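# Load all drinks into the canvas bag, bag left upright

## Task

Place every drink on the bottom of the canvas bag, with the bag standing and its sides raised. It only counts if everything stays that way without the robot holding it. Then release and move the grippers away.

## Robot and tools

Robot: two arms, left_arm and right_arm, each with six joints and a parallel gripper. All objects sit on one table. Any rigid object that leaves the table, by a drop or a knock, fails the job; cloth such as the bag itself is exempt from that rule. Loose items may sometimes be nudged, and a held part may be tugged briefly.

Frame: one shared scene frame. The origin is on the tabletop midway between the arms, +x points out over the table, +z points up, and left_arm sits on the +y side. The arm names do not match the left or right of any picture. Positions are in metres.

Tool execute_actions, argument actions: a list with at most one entry.
- Empty list [] sends nothing and returns the current state together with camera pictures.
- Action: {"rows": [...], "steps": n}, n from 12 to 15 (15 if omitted). Each control step is 1/30 s. Each row is used for one step; if there are fewer rows than steps, the final row repeats.
- Wait: {"steps": n} with no rows, n up to 300. It sends nothing new and returns once n steps have passed since the previous result, counting the time spent writing.
- Optional pictures: true asks for camera images; otherwise images arrive only with the empty list.
A refused call sends nothing to the robot.

Row layout: one flat list of 14 numbers covering both arms, always all 14 even if one arm stays still. First left_arm: waist, shoulder, elbow, wrist pitch, wrist yaw, wrist roll, gripper opening; then the same seven for right_arm. The joint values are absolute target angles in radians, in the same form as the Joint positions block, not offsets. Stated ranges per arm: waist -2.618 to 3.054, shoulder 0.000 to 3.142, elbow 0.000 to 3.142, wrist pitch -1.571 to 1.571, wrist yaw -1.571 to 1.571, wrist roll -2.094 to 2.094. The true stops may differ by up to 0.036 rad. A target more than 0.036 rad beyond a stated end, and also further out than the joint's last reported angle, makes the call refused. A target past the real stop is clipped to it, and the result prints "joint sent to its limit"; that line may refer to an earlier action. If the line is absent, that does not prove the joint has more room. The gripper number is an absolute setting from -1 (closed) to +1 (fully open).

Motion: each joint target is held within a fixed distance ahead of the measured angle: waist 0.202, shoulder 0.258, elbow 0.238, wrist pitch 0.573, wrist yaw and roll 0.522 rad. If the targets would carry a gripper more than 70 mm from where it is, all of that arm's targets are scaled back, so long moves take several actions. Friction can leave a joint up to about 0.031 rad short, and a change smaller than that may not move it. The arms keep heading to the last row while you think or wait. They stop once every arm is almost still, a blocked or crawling move counting as still, or once any step is HELD. A later new action is then needed to continue or to press further. The simulation runs on during replies: each result is taken 12 steps before its action ends, and those steps play out while you write.

Gripper: the fingers point along the gripper's +z and close along its y axis. end_effector_position is the spot between the pads, roughly 1 cm behind the tips. grip_measured is the motor position on the same -1..+1 scale. The pads meet near -0.94, and every millimetre of object width adds about 0.0208. Each gripper has its own fixed bias of up to 0.02. Sending a value below an object's width reading squeezes harder, up to roughly 50 to 62 N per pad, less on thin parts under about 5 mm. To keep a grip, keep repeating the closing value in each row. The opening in Joint positions is in metres, 0.093 when open and 0.000 when closed. On a flat rigid object it settles up to about 12 mm below the object's true width, and lower still on soft, small or round items.

Result lines: the state line gives each gripper's position and quaternion (wxyz) in the scene frame; printed positions may be off, more so at long reach. Joint positions and Joint velocities are listed per arm. "joint command not followed" means the clearance check altered or blocked some joint targets; the rest of the row still ran. HELD marks steps whose row was wholly or partly not sent. MOTOR HOT appears from 75 °C. At 90 °C that arm halts for 10 s; this level is then inactive on that arm for 5 minutes, after which 90 °C or more halts it again. At 100 °C the arm and gripper go limp and fall until cooled. Both kinds of halt are reported as OVER-TEMPERATURE FAULT. Holding loads heats motors, even while you are thinking, so avoid long holds.

Tool zoom_image: camera (cam_high, cam_low, cam_left_wrist, cam_right_wrist; each image is 896x504) and region [x0, y0, x1, y1] in pixels from the top-left corner, no larger than 504x504. It returns a closer view of that camera's latest image.

Tool finished_scene: scene (integer), the number of the current scene. Replying without any tool call ends everything.

Avoid: arms colliding or pushing on each other, drops, slips, slamming, hard impacts and forceful shoves, and tipping or collapsing the bag. Before finishing, open the grippers and back away so nothing depends on the robot. Smooth motion with little effort is preferred.

Each tool is called as name([rows], argument=value, ...), one row to a line, values as JSON.

## Session

execute_actions(actions=[])

Scene clock: 0.00 s of 5400.00 s.
left_arm: end_effector_position=(+0.2441, +0.6438, +0.2150) grip_measured=+0.986 end_effector_quat_wxyz=(-0.269, -0.089, +0.833, +0.476) | right_arm: end_effector_position=(+0.1806, +0.1544, +0.0989) grip_measured=+0.985 end_effector_quat_wxyz=(-0.238, +0.923, -0.265, -0.147)
Joint positions: left_arm=[ 0.481  2.215  2.104 -1.446 -1.156  0.422  0.093] | right_arm=[ 1.154  2.029  1.627 -0.783 -0.427 -1.535  0.092]
Joint velocities: left_arm=[-0.007 -0.012  0.007  0.007 -0.007  0.081  0.002] | right_arm=[-0.002  0.002 -0.007  0.051  0.081  0.022 -0.   ]
Motor temperatures (°C, as the motors report them): left_arm=[26 32 27 27 29 28] | right_arm=[29 30 30 29 28 28]

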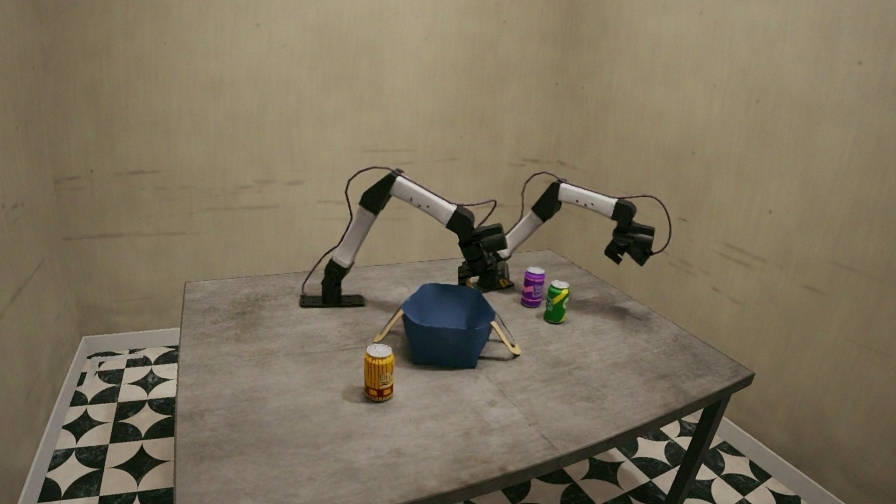

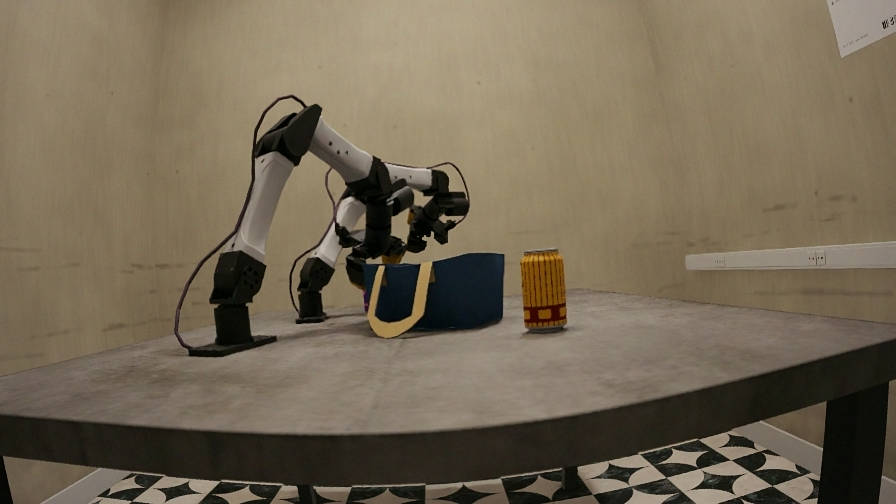

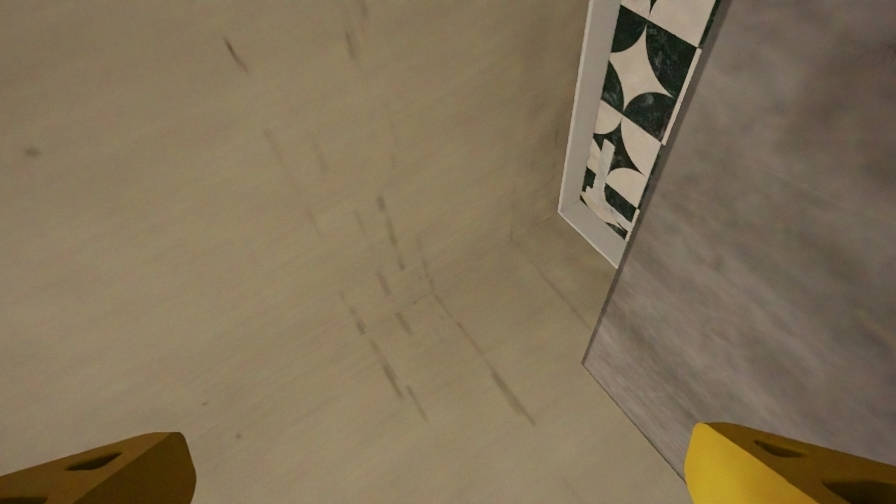

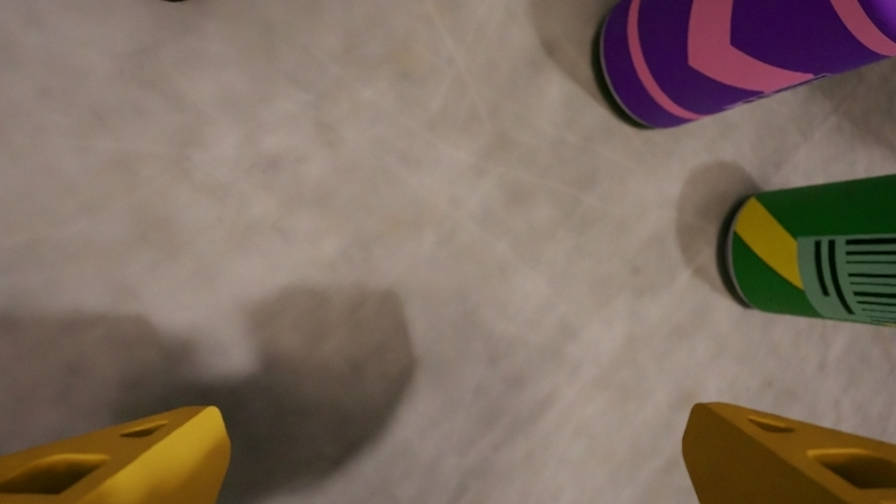

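execute_actions([
  {"rows":[[0.3,1.7,1.9,-1.4,0,0,1,1.154,1.6,1.8,-1.2,0,-0.5,1]],"steps":15},
])

execute_actions([
  {"steps":25},
])

execute_actions([
  {"rows":[[-0.15,1.6,1.7,-1.4,0,0,1,0.2,1.75,2.0,-1.4,0,0,1]],"steps":15},
])

execute_actions([
  {"steps":45},
], pictures=true)

Scene clock: 0.87 s of 5400.00 s.
left_arm: end_effector_position=(+0.2549, +0.6085, +0.2002) grip_measured=+0.986 end_effector_quat_wxyz=(-0.191, -0.130, +0.871, +0.434) | right_arm: end_effector_position=(+0.1866, +0.1343, +0.1155) grip_measured=+0.985 end_effector_quat_wxyz=(-0.205, +0.910, -0.342, -0.114)
Joint positions: left_arm=[ 0.43   2.12   1.992 -1.422 -0.988  0.291  0.093] | right_arm=[ 1.155  1.98   1.656 -0.89  -0.319 -1.402  0.092]
Joint velocities: left_arm=[-0.896 -1.194 -0.96  -0.066  2.029 -1.209  0.001] | right_arm=[-0.012 -0.847  0.344 -1.062  1.136  1.385  0.   ]
Motor temperatures (°C, as the motors report them): left_arm=[26 33 28 27 29 28] | right_arm=[29 30 30 29 28 28]
Steps of this call (steps 1 to 23: nothing new was sent; steps 24 to 26: the first 3 steps of this action). Readings (joint positions):
24: left_arm=[0.473 2.196 2.079 -1.430 -1.120 0.384] | right_arm=[1.155 2.021 1.635 -0.806 -0.399 -1.501]
25: left_arm=[0.457 2.160 2.030 -1.421 -1.054 0.334] | right_arm=[1.155 2.006 1.645 -0.851 -0.356 -1.451]
26: the state above

Scene clock: 1.70 s of 5400.00 s.
left_arm: end_effector_position=(+0.3199, +0.4259, +0.2674) grip_measured=+0.987 end_effector_quat_wxyz=(+0.192, -0.211, +0.957, +0.052) | right_arm: end_effector_position=(+0.1884, +0.0475, +0.2858) grip_measured=+0.985 end_effector_quat_wxyz=(-0.282, +0.646, -0.706, -0.069)
Joint positions: left_arm=[ 0.292  1.688  1.921 -1.403 -0.016  0.007  0.093] | right_arm=[ 1.155  1.594  1.805 -1.192 -0.01  -0.517  0.092]
Joint velocities: left_arm=[-0.002  0.002 -0.002 -0.11  -0.007 -0.066  0.001] | right_arm=[ 0.007 -0.007 -0.022 -0.022  0.066  0.007 -0.001]
Motor temperatures (°C, as the motors report them): left_arm=[26 33 28 27 29 28] | right_arm=[29 30 30 29 28 28]
Kept back: nothing.
Steps of this call (steps 1 to 12: the last 12 steps of your previous action; steps 13 to 25: the robot went on to your last target). Readings (joint positions):
1: left_arm=[0.398 2.076 1.965 -1.421 -0.918 0.252] | right_arm=[1.155 1.948 1.669 -0.923 -0.286 -1.352]
2: left_arm=[0.365 2.029 1.946 -1.419 -0.843 0.217] | right_arm=[1.155 1.911 1.683 -0.950 -0.257 -1.302]
4: left_arm=[0.314 1.922 1.925 -1.414 -0.685 0.157] | right_arm=[1.155 1.829 1.709 -0.993 -0.206 -1.198]
8: left_arm=[0.292 1.706 1.921 -1.403 -0.327 0.070] | right_arm=[1.155 1.655 1.765 -1.083 -0.109 -0.894]
25: the state above

Scene clock: 1.80 s of 5400.00 s.
left_arm: end_effector_position=(+0.3199, +0.3820, +0.2462) grip_measured=+0.987 end_effector_quat_wxyz=(+0.170, -0.157, +0.972, +0.042) | right_arm: end_effector_position=(+0.2264, +0.0286, +0.2888) grip_measured=+0.985 end_effector_quat_wxyz=(+0.254, -0.527, +0.806, +0.086)
Joint positions: left_arm=[ 0.174  1.636  1.79  -1.374 -0.029  0.004  0.093] | right_arm=[ 1.041  1.682  1.94  -1.285 -0.03  -0.302  0.092]
Joint velocities: left_arm=[-1.863 -0.354 -1.184 -0.212  0.022 -0.066 -0.   ] | right_arm=[-1.741  0.808  0.916 -0.242  0.125  1.868  0.   ]
Motor temperatures (°C, as the motors report them): left_arm=[26 33 28 27 29 28] | right_arm=[29 30 30 29 28 28]
Steps of this call (steps 1 to 3: the first 3 steps of this action). Readings (joint positions):
1: left_arm=[0.275 1.676 1.891 -1.383 -0.024 0.005] | right_arm=[1.138 1.614 1.838 -1.231 -0.021 -0.452]
2: left_arm=[0.234 1.652 1.835 -1.368 -0.029 0.004] | right_arm=[1.098 1.650 1.898 -1.274 -0.030 -0.369]
3: the state above

Scene clock: 3.30 s of 5400.00 s.
left_arm: end_effector_position=(+0.3232, +0.2615, +0.2273) grip_measured=+0.987 end_effector_quat_wxyz=(+0.139, +0.008, +0.990, -0.004) | right_arm: end_effector_position=(+0.3574, -0.2721, +0.2568) grip_measured=+0.986 end_effector_quat_wxyz=(+0.191, -0.005, +0.982, -0.005)
Joint positions: left_arm=[-0.157  1.618  1.714 -1.388  0.007  0.004  0.093] | right_arm=[ 0.196  1.765  1.971 -1.393  0.009 -0.008  0.093]
Joint velocities: left_arm=[ 0.002 -0.002  0.007 -0.051  0.022  0.007  0.   ] | right_arm=[-0.007 -0.017 -0.017 -0.037 -0.022 -0.066  0.   ]
Motor temperatures (°C, as the motors report them): left_arm=[26 33 28 27 29 28] | right_arm=[29 31 30 29 28 28]
Kept back: nothing.
Steps of this call (steps 1 to 12: the last 12 steps of your previous action; steps 13 to 45: the robot went on to your last target). Readings (joint positions):
1: left_arm=[0.105 1.629 1.757 -1.381 -0.026 0.004] | right_arm=[0.978 1.707 1.961 -1.290 -0.028 -0.247]
2: left_arm=[0.034 1.627 1.736 -1.386 -0.023 0.004] | right_arm=[0.914 1.725 1.970 -1.297 -0.026 -0.202]
4: left_arm=[-0.098 1.627 1.716 -1.387 -0.012 0.004] | right_arm=[0.784 1.750 1.971 -1.319 -0.021 -0.136]
8: left_arm=[-0.165 1.624 1.714 -1.388 0.007 0.004] | right_arm=[0.517 1.765 1.971 -1.351 -0.014 -0.064]
45: the state above
All arms were judged still, so your last target was given up. Only a new action makes them travel on or press farther. Fingers that are still opening or closing keep moving.

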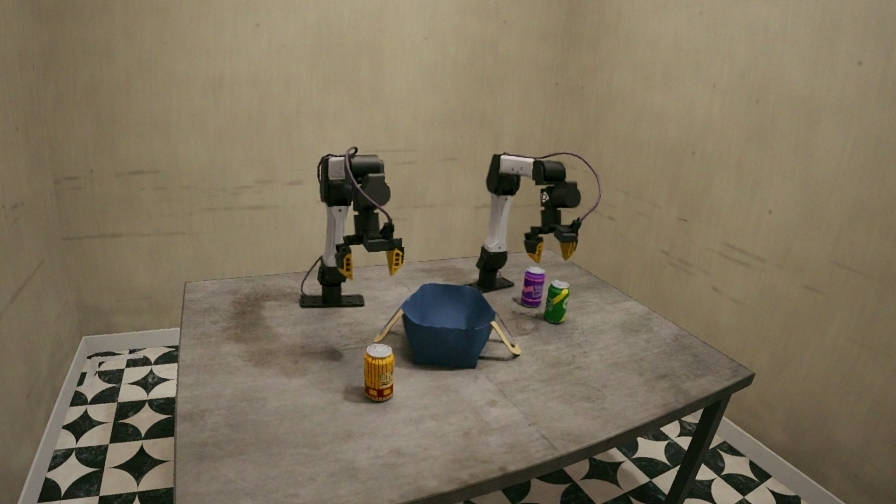

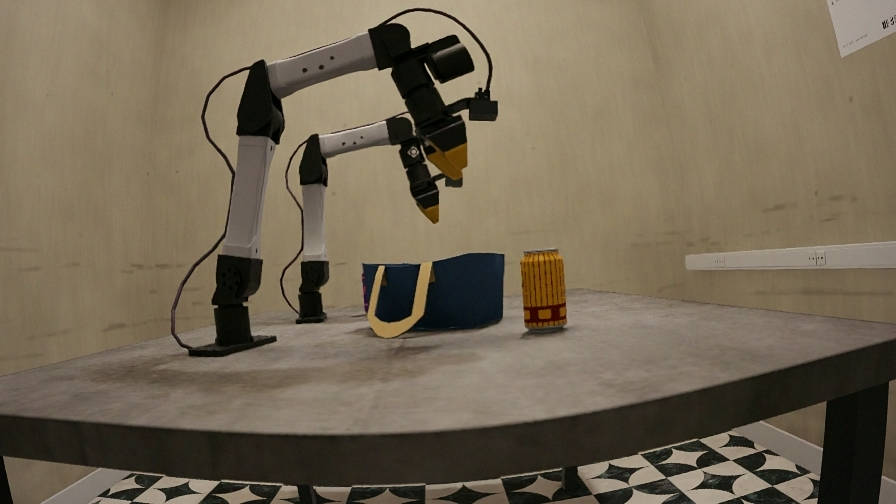

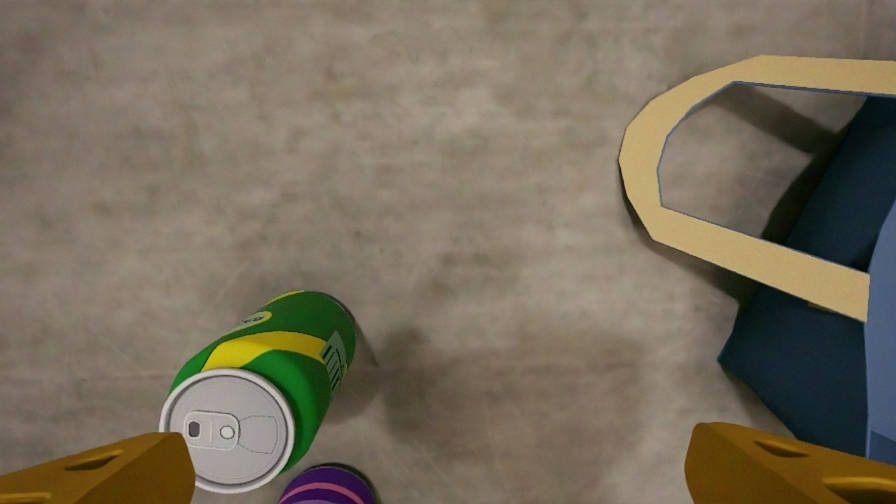

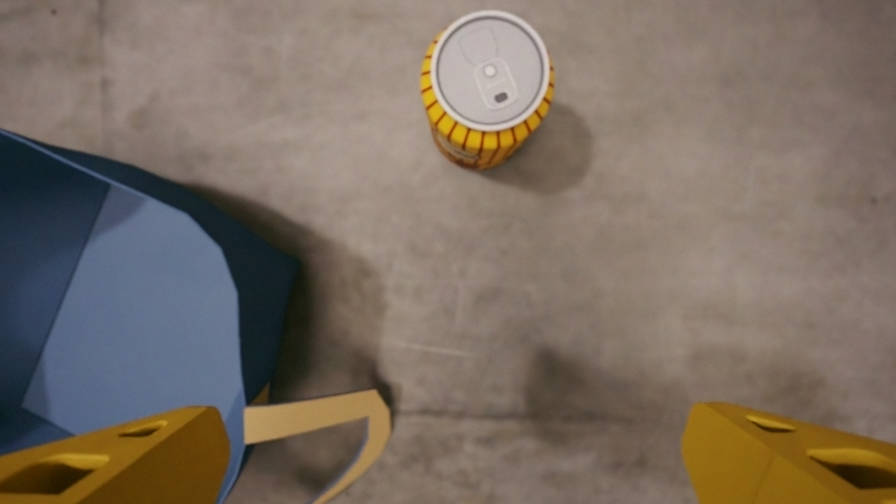

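execute_actions([
  {"rows":[[0.17,1.7,1.5,-1.1,0,0,1,0.17,2.25,2.4,-1.4,0,0,1]],"steps":15},
])

execute_actions([
  {"steps":35},
], pictures=true)

Scene clock: 6.10 s of 5400.00 s.
left_arm: end_effector_position=(+0.3316, +0.2905, +0.2064) grip_measured=+0.987 end_effector_quat_wxyz=(+0.143, -0.036, +0.989, -0.003) | right_arm: end_effector_position=(+0.3960, -0.2750, +0.2614) grip_measured=+0.986 end_effector_quat_wxyz=(+0.202, -0.001, +0.979, -0.005)
Joint positions: left_arm=[-0.067  1.622  1.63  -1.292  0.018  0.004  0.093] | right_arm=[ 0.188  1.925  2.194 -1.433  0.007 -0.008  0.093]
Joint velocities: left_arm=[ 1.326  0.305 -0.96   0.886  0.007 -0.066 -0.001] | right_arm=[-0.115  2.063  2.484  0.271  0.007  0.037  0.001]
Motor temperatures (°C, as the motors report them): left_arm=[26 33 28 27 29 28] | right_arm=[29 31 30 29 28 28]
Steps of this call (steps 1 to 81: nothing new was sent; steps 82 to 84: the first 3 steps of this action). Readings (joint positions):
82: left_arm=[-0.144 1.617 1.695 -1.364 0.013 0.004] | right_arm=[0.194 1.797 2.017 -1.424 0.008 -0.008]
83: left_arm=[-0.112 1.615 1.663 -1.326 0.018 0.004] | right_arm=[0.191 1.857 2.108 -1.444 0.007 -0.008]
84: the state above

Scene clock: 7.27 s of 5400.00 s.
left_arm: end_effector_position=(+0.3372, +0.3847, +0.1510) grip_measured=+0.987 end_effector_quat_wxyz=(+0.128, -0.158, +0.979, +0.023) | right_arm: end_effector_position=(+0.4613, -0.2803, +0.1742) grip_measured=+0.986 end_effector_quat_wxyz=(+0.146, +0.004, +0.989, -0.005)
Joint positions: left_arm=[ 0.177  1.709  1.509 -1.111 -0.004  0.003  0.093] | right_arm=[ 0.178  2.256  2.373 -1.396  0.007 -0.007  0.093]
Joint velocities: left_arm=[-0.022  0.002 -0.007 -0.066 -0.007  0.022 -0.001] | right_arm=[ 0.022  0.007 -0.002 -0.051  0.007 -0.066 -0.001]
Motor temperatures (°C, as the motors report them): left_arm=[26 34 28 27 29 28] | right_arm=[29 31 31 29 28 28]
Kept back: nothing.
Steps of this call (steps 1 to 12: the last 12 steps of your previous action; steps 13 to 30: the robot went on to your last target; steps 31 to 35: nothing new was sent). Readings (joint positions):
1: left_arm=[-0.018 1.635 1.599 -1.264 0.018 0.004] | right_arm=[0.184 1.996 2.271 -1.420 0.007 -0.008]
2: left_arm=[0.035 1.651 1.573 -1.237 0.017 0.004] | right_arm=[0.182 2.059 2.323 -1.402 0.007 -0.008]
4: left_arm=[0.132 1.685 1.532 -1.188 0.010 0.004] | right_arm=[0.179 2.167 2.371 -1.383 0.007 -0.008]
8: left_arm=[0.184 1.709 1.509 -1.146 -0.004 0.003] | right_arm=[0.178 2.289 2.373 -1.389 0.007 -0.007]
35: the state above
All arms were judged still, so your last target was given up. Only a new action makes them travel on or press farther. Fingers that are still opening or closing keep moving.

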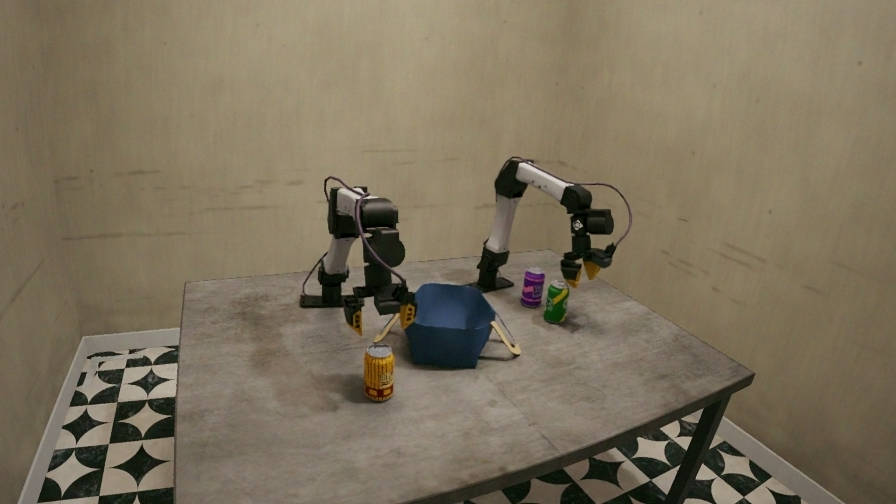

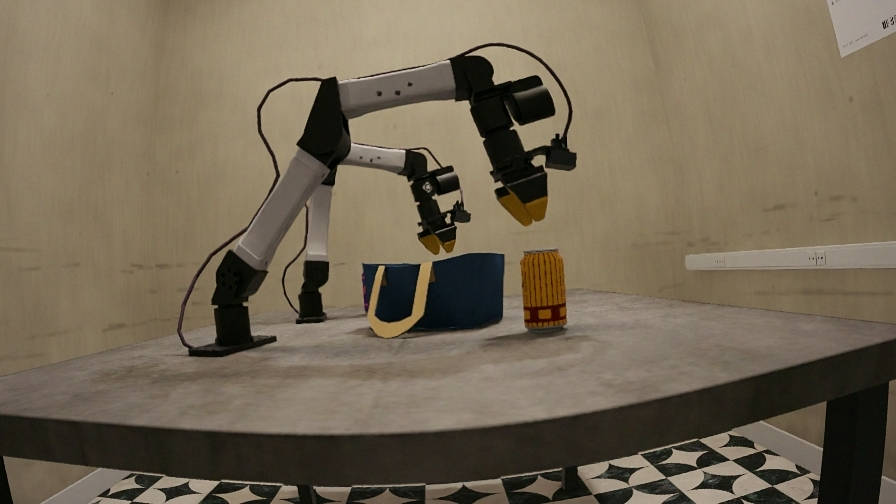

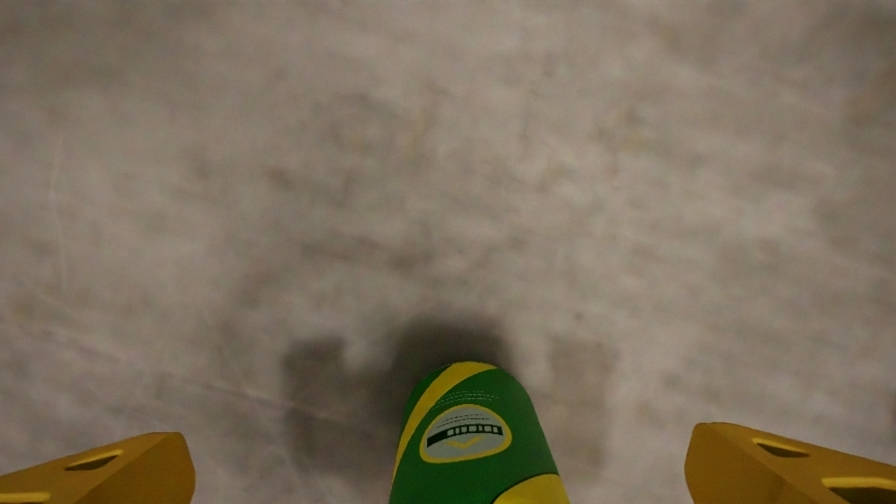

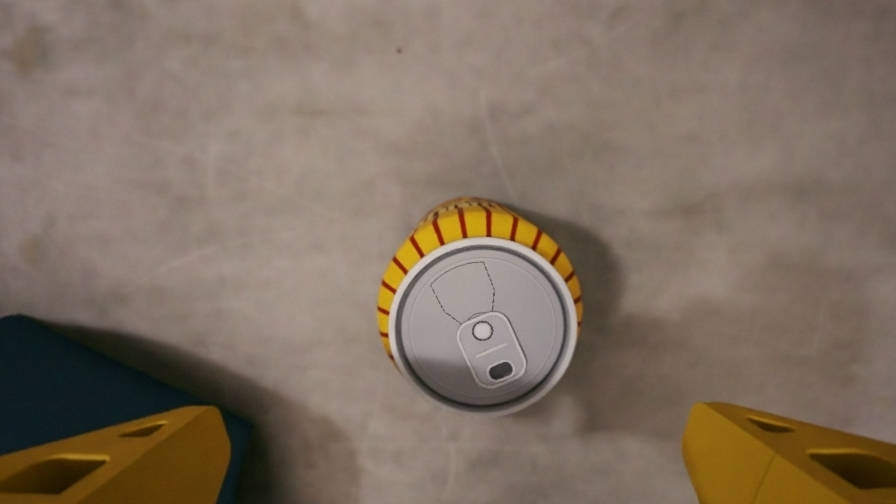

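execute_actions([
  {"rows":[[0.16,1.85,1.47,-0.95,0,0,1,0.15,2.45,2.5,-1.25,0,0,1]],"steps":15},
])

execute_actions([
  {"steps":25},
], pictures=true)

Scene clock: 7.87 s of 5400.00 s.
left_arm: end_effector_position=(+0.3534, +0.3880, +0.1356) grip_measured=+0.987 end_effector_quat_wxyz=(+0.133, -0.156, +0.979, +0.023) | right_arm: end_effector_position=(+0.4925, -0.2839, +0.1651) grip_measured=+0.986 end_effector_quat_wxyz=(+0.176, +0.007, +0.984, -0.005)
Joint positions: left_arm=[ 0.172  1.762  1.508 -1.047 -0.004  0.003  0.093] | right_arm=[ 0.171  2.346  2.473 -1.343  0.006 -0.007  0.093]
Joint velocities: left_arm=[-0.066  0.847 -0.012  0.784 -0.007 -0.081 -0.001] | right_arm=[-0.11   0.989  0.549  1.077 -0.007 -0.066 -0.   ]
Motor temperatures (°C, as the motors report them): left_arm=[26 34 28 27 29 28] | right_arm=[29 32 31 29 28 28]
Steps of this call (steps 1 to 15: nothing new was sent; steps 16 to 18: the first 3 steps of this action). Readings (joint positions):
16: left_arm=[0.176 1.718 1.508 -1.102 -0.004 0.003] | right_arm=[0.176 2.276 2.397 -1.399 0.006 -0.007]
17: left_arm=[0.174 1.735 1.508 -1.074 -0.004 0.003] | right_arm=[0.175 2.311 2.444 -1.379 0.006 -0.007]
18: the state above

Scene clock: 8.70 s of 5400.00 s.
left_arm: end_effector_position=(+0.3661, +0.3901, +0.0959) grip_measured=+0.987 end_effector_quat_wxyz=(+0.113, -0.154, +0.981, +0.020) | right_arm: end_effector_position=(+0.5149, -0.2938, +0.1153) grip_measured=+0.986 end_effector_quat_wxyz=(+0.163, +0.016, +0.986, -0.006)
Joint positions: left_arm=[ 0.167  1.857  1.478 -0.961 -0.004  0.003  0.093] | right_arm=[ 0.154  2.462  2.485 -1.265  0.006 -0.007  0.093]
Joint velocities: left_arm=[-0.007 -0.007  0.012 -0.007 -0.022 -0.022 -0.   ] | right_arm=[ 0.012  0.002  0.012 -0.051  0.037 -0.066 -0.001]
Motor temperatures (°C, as the motors report them): left_arm=[26 34 28 27 29 28] | right_arm=[29 32 31 29 28 28]
Kept back: nothing.
Steps of this call (steps 1 to 12: the last 12 steps of your previous action; steps 13 to 25: the robot went on to your last target). Readings (joint positions):
1: left_arm=[0.170 1.791 1.505 -1.023 -0.004 0.003] | right_arm=[0.167 2.378 2.484 -1.313 0.006 -0.007]
2: left_arm=[0.168 1.816 1.499 -1.004 -0.004 0.003] | right_arm=[0.163 2.404 2.485 -1.295 0.006 -0.007]
4: left_arm=[0.167 1.848 1.486 -0.986 -0.004 0.003] | right_arm=[0.157 2.449 2.485 -1.283 0.006 -0.007]
8: left_arm=[0.167 1.857 1.478 -0.977 -0.004 0.003] | right_arm=[0.154 2.476 2.485 -1.280 0.006 -0.007]
25: the state above

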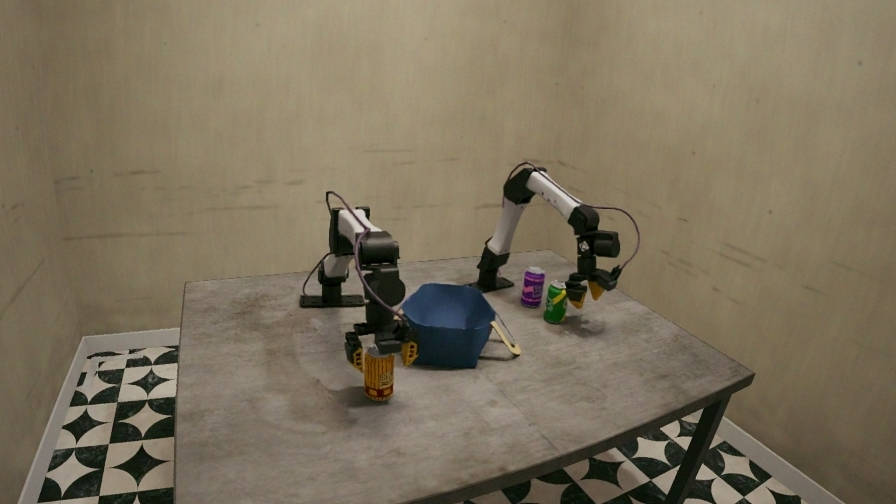

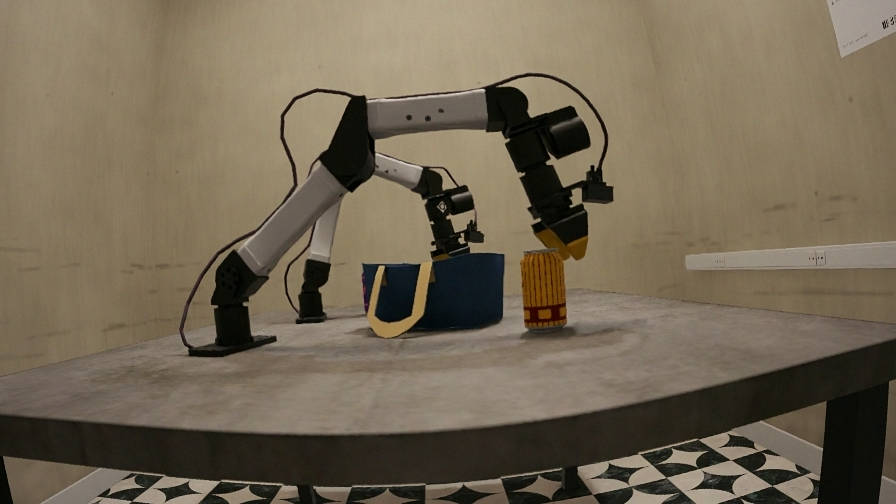

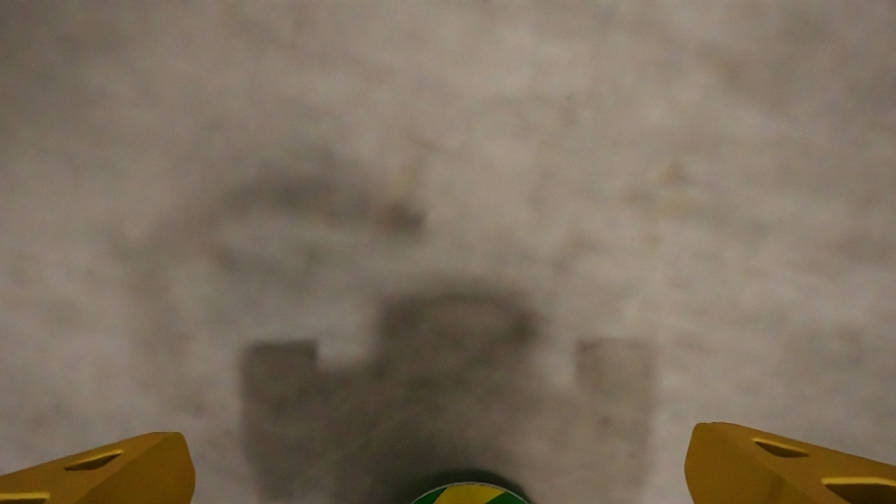

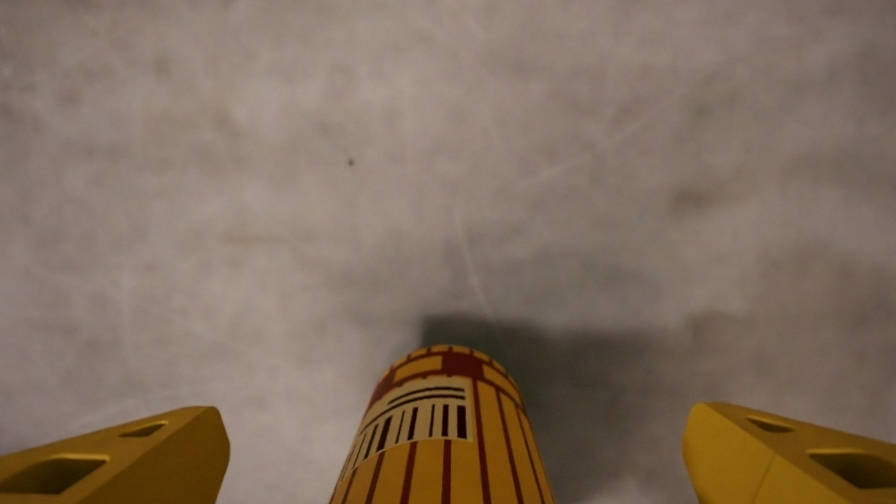

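execute_actions([
  {"rows":[[0.16,1.78,1.27,-0.85,0,0,1,0.15,2.42,2.33,-1.2,0,0,1]],"steps":15},
])

execute_actions([
  {"steps":25},
], pictures=true)

Scene clock: 9.30 s of 5400.00 s.
left_arm: end_effector_position=(+0.3487, +0.3845, +0.0803) grip_measured=+0.987 end_effector_quat_wxyz=(+0.112, -0.154, +0.982, +0.020) | right_arm: end_effector_position=(+0.5060, -0.2935, +0.1049) grip_measured=+0.986 end_effector_quat_wxyz=(+0.149, +0.016, +0.989, -0.006)
Joint positions: left_arm=[ 0.167  1.802  1.346 -0.887 -0.004  0.003  0.093] | right_arm=[ 0.154  2.428  2.389 -1.233  0.006 -0.007  0.093]
Joint velocities: left_arm=[ 0.002 -0.388 -1.16  -0.11   0.037 -0.066  0.   ] | right_arm=[-0.022 -0.11  -0.657 -0.007 -0.022 -0.022 -0.   ]
Motor temperatures (°C, as the motors report them): left_arm=[26 34 28 27 29 28] | right_arm=[29 32 31 29 28 28]
Steps of this call (steps 1 to 15: the robot went on to your last target; steps 16 to 18: the first 3 steps of this action). Readings (joint positions):
16: left_arm=[0.167 1.845 1.447 -0.928 -0.004 0.003] | right_arm=[0.154 2.453 2.459 -1.249 0.006 -0.007]
17: left_arm=[0.167 1.820 1.391 -0.891 -0.004 0.003] | right_arm=[0.154 2.437 2.418 -1.234 0.006 -0.007]
18: the state above

Scene clock: 10.13 s of 5400.00 s.
left_arm: end_effector_position=(+0.3365, +0.3806, +0.0652) grip_measured=+0.987 end_effector_quat_wxyz=(+0.097, -0.154, +0.983, +0.017) | right_arm: end_effector_position=(+0.5018, -0.2933, +0.0928) grip_measured=+0.986 end_effector_quat_wxyz=(+0.136, +0.016, +0.991, -0.006)
Joint positions: left_arm=[ 0.167  1.794  1.281 -0.861 -0.004  0.003  0.093] | right_arm=[ 0.154  2.427  2.346 -1.215  0.006 -0.007  0.093]
Joint velocities: left_arm=[-0.012  0.012  0.007 -0.051  0.022  0.022  0.   ] | right_arm=[ 0.002 -0.027 -0.002  0.022 -0.022 -0.051 -0.   ]
Motor temperatures (°C, as the motors report them): left_arm=[26 34 28 27 29 28] | right_arm=[29 33 31 29 28 28]
Kept back: nothing.
Steps of this call (steps 1 to 12: the last 12 steps of your previous action; steps 13 to 25: the robot went on to your last target). Readings (joint positions):
1: left_arm=[0.167 1.794 1.315 -0.890 -0.004 0.003] | right_arm=[0.154 2.427 2.372 -1.233 0.006 -0.007]
2: left_arm=[0.167 1.794 1.296 -0.890 -0.004 0.003] | right_arm=[0.154 2.427 2.360 -1.231 0.006 -0.007]
4: left_arm=[0.167 1.794 1.281 -0.890 -0.004 0.003] | right_arm=[0.154 2.427 2.346 -1.231 0.006 -0.007]
8: left_arm=[0.167 1.794 1.281 -0.873 -0.004 0.003] | right_arm=[0.154 2.427 2.346 -1.222 0.006 -0.007]
25: the state above

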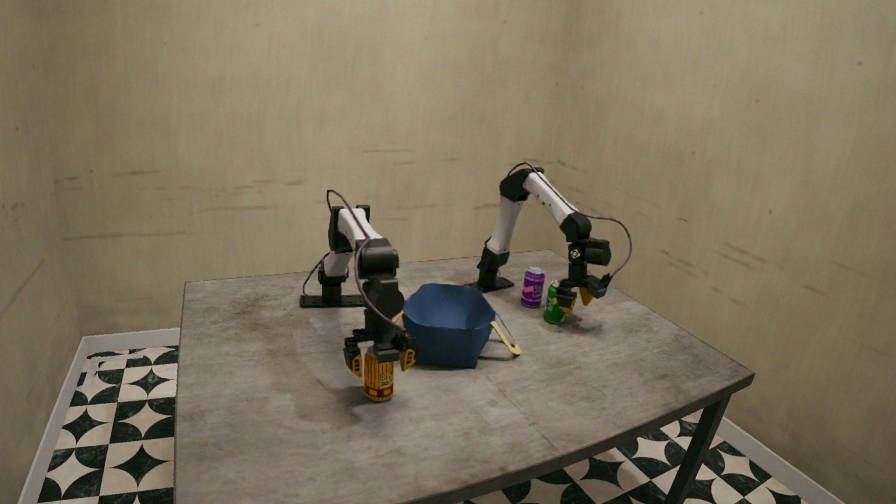

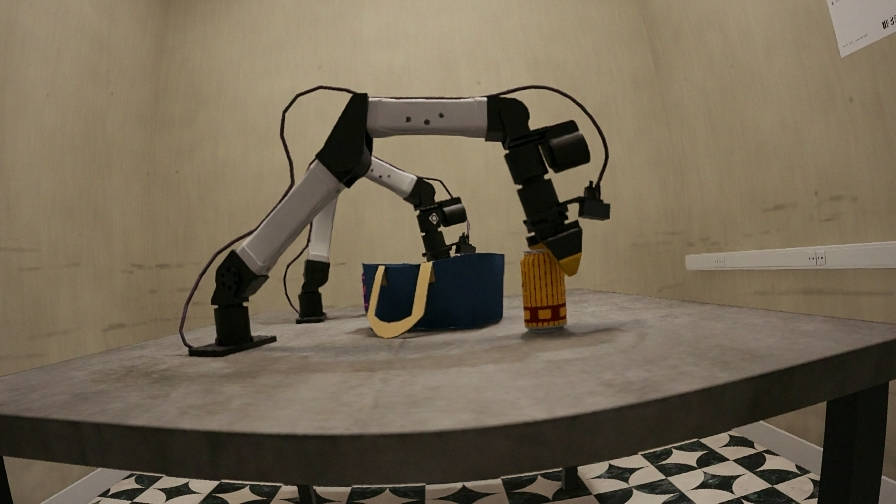

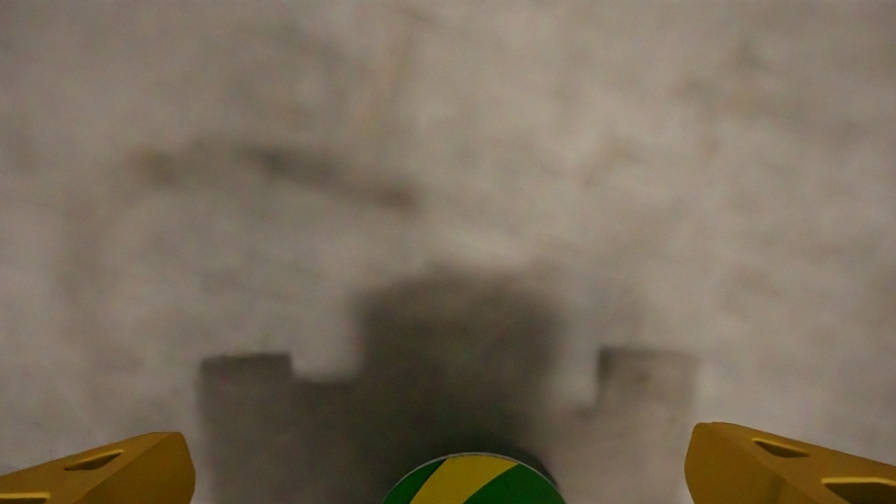

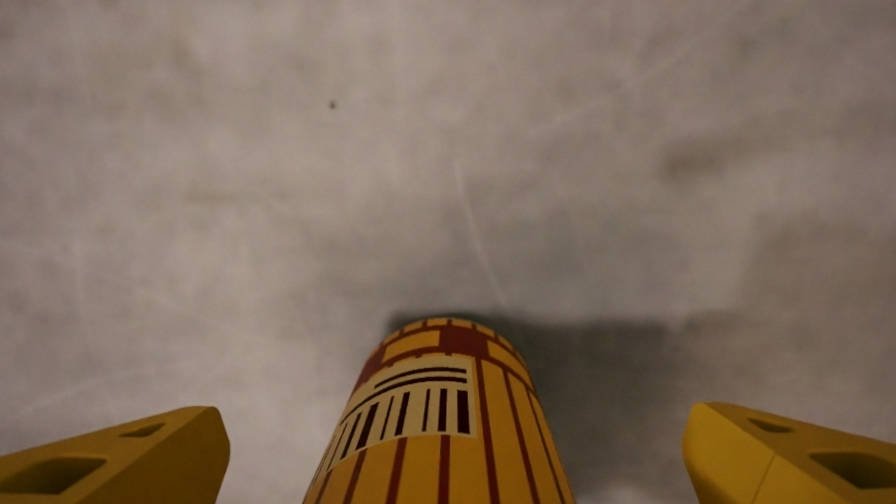

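execute_actions([
  {"rows":[[0.16,1.62,1.08,-0.9,0,0,1,0.15,2.28,2.1,-1.2,0,0,1]],"steps":15},
])

execute_actions([
  {"steps":25},
], pictures=true)

Scene clock: 10.77 s of 5400.00 s.
left_arm: end_effector_position=(+0.3053, +0.3704, +0.0623) grip_measured=+0.987 end_effector_quat_wxyz=(+0.090, -0.154, +0.984, +0.016) | right_arm: end_effector_position=(+0.4734, -0.2922, +0.0872) grip_measured=+0.986 end_effector_quat_wxyz=(+0.107, +0.016, +0.994, -0.005)
Joint positions: left_arm=[ 0.167  1.688  1.146 -0.846 -0.004  0.003  0.093] | right_arm=[ 0.154  2.334  2.172 -1.194  0.006 -0.007  0.093]
Joint velocities: left_arm=[ 0.007 -1.131 -1.175 -0.842 -0.081 -0.022  0.   ] | right_arm=[ 0.012 -0.774 -1.179 -0.447 -0.007  0.066 -0.   ]
Motor temperatures (°C, as the motors report them): left_arm=[26 34 28 27 29 28] | right_arm=[29 33 31 29 28 28]
Steps of this call (steps 1 to 15: the robot went on to your last target; step 16: nothing new was sent; steps 17 to 19: the first 3 steps of this action). Readings (joint positions):
17: left_arm=[0.167 1.774 1.251 -0.837 -0.004 0.003] | right_arm=[0.154 2.404 2.301 -1.190 0.006 -0.007]
18: left_arm=[0.167 1.732 1.194 -0.825 -0.004 0.003] | right_arm=[0.154 2.364 2.225 -1.180 0.006 -0.007]
19: the state above

Scene clock: 11.60 s of 5400.00 s.
left_arm: end_effector_position=(+0.2810, +0.3626, +0.0645) grip_measured=+0.987 end_effector_quat_wxyz=(+0.068, -0.154, +0.986, +0.013) | right_arm: end_effector_position=(+0.4591, -0.2917, +0.0918) grip_measured=+0.986 end_effector_quat_wxyz=(+0.094, +0.016, +0.995, -0.005)
Joint positions: left_arm=[ 0.167  1.629  1.098 -0.901 -0.004  0.003  0.093] | right_arm=[ 0.154  2.292  2.123 -1.214  0.006 -0.007  0.093]
Joint velocities: left_arm=[ 0.012 -0.007 -0.007  0.037 -0.007  0.007  0.   ] | right_arm=[-0.017 -0.007 -0.012 -0.051 -0.081  0.037 -0.   ]
Motor temperatures (°C, as the motors report them): left_arm=[26 35 29 27 29 28] | right_arm=[29 33 31 29 28 28]
Kept back: nothing.
Steps of this call (steps 1 to 12: the last 12 steps of your previous action; steps 13 to 25: the robot went on to your last target). Readings (joint positions):
1: left_arm=[0.167 1.657 1.117 -0.872 -0.004 0.003] | right_arm=[0.154 2.314 2.143 -1.207 0.006 -0.007]
2: left_arm=[0.167 1.638 1.103 -0.891 -0.004 0.003] | right_arm=[0.154 2.303 2.129 -1.213 0.006 -0.007]
4: left_arm=[0.167 1.629 1.098 -0.902 -0.004 0.003] | right_arm=[0.154 2.295 2.123 -1.215 0.006 -0.007]
8: left_arm=[0.167 1.629 1.098 -0.901 -0.004 0.003] | right_arm=[0.154 2.292 2.123 -1.214 0.006 -0.007]
25: the state above

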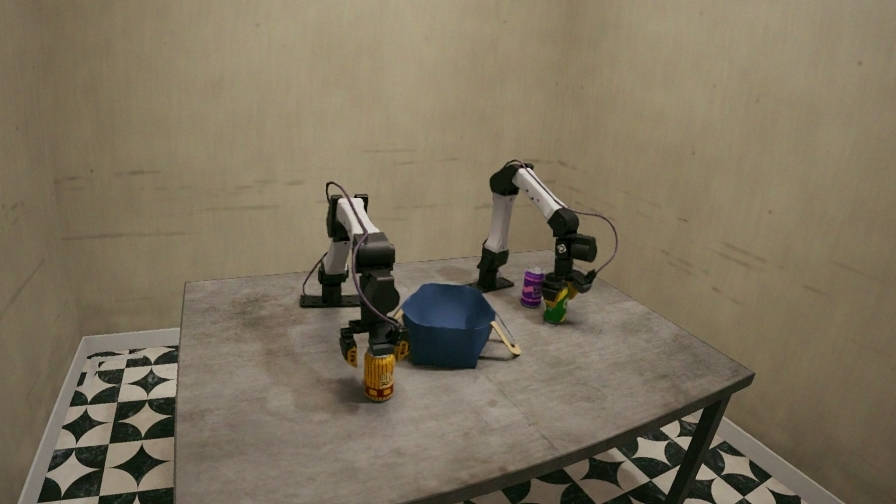

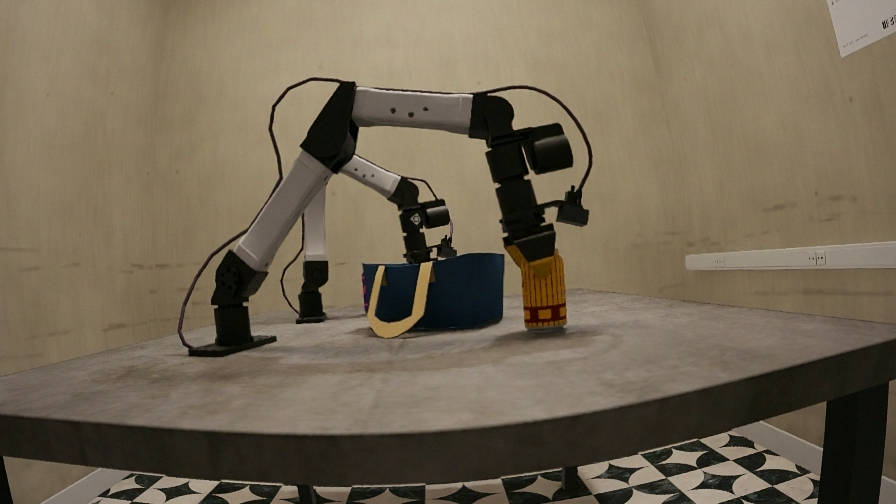

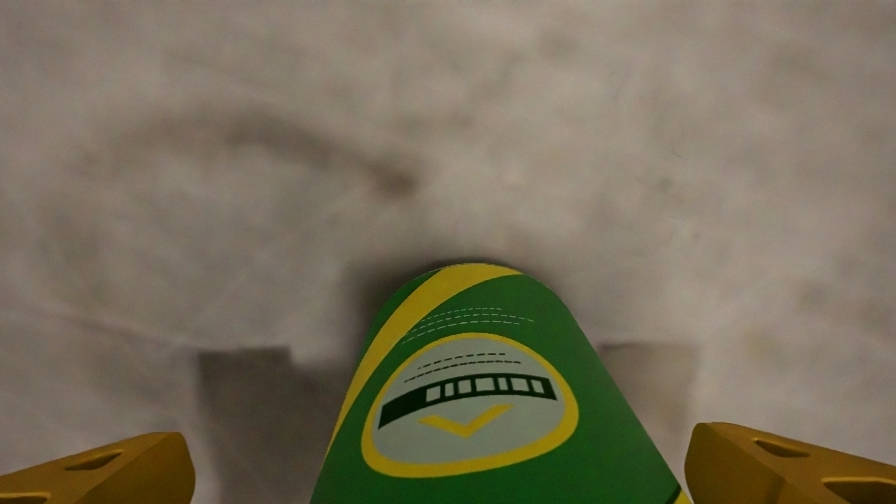

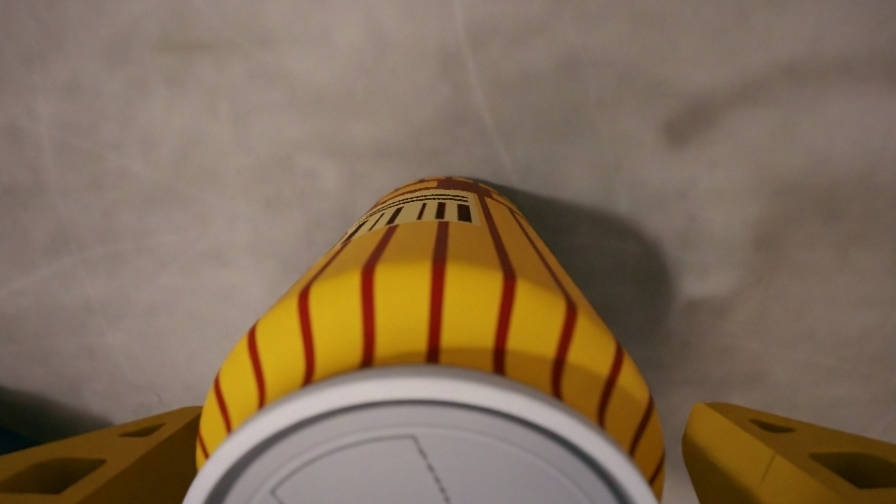

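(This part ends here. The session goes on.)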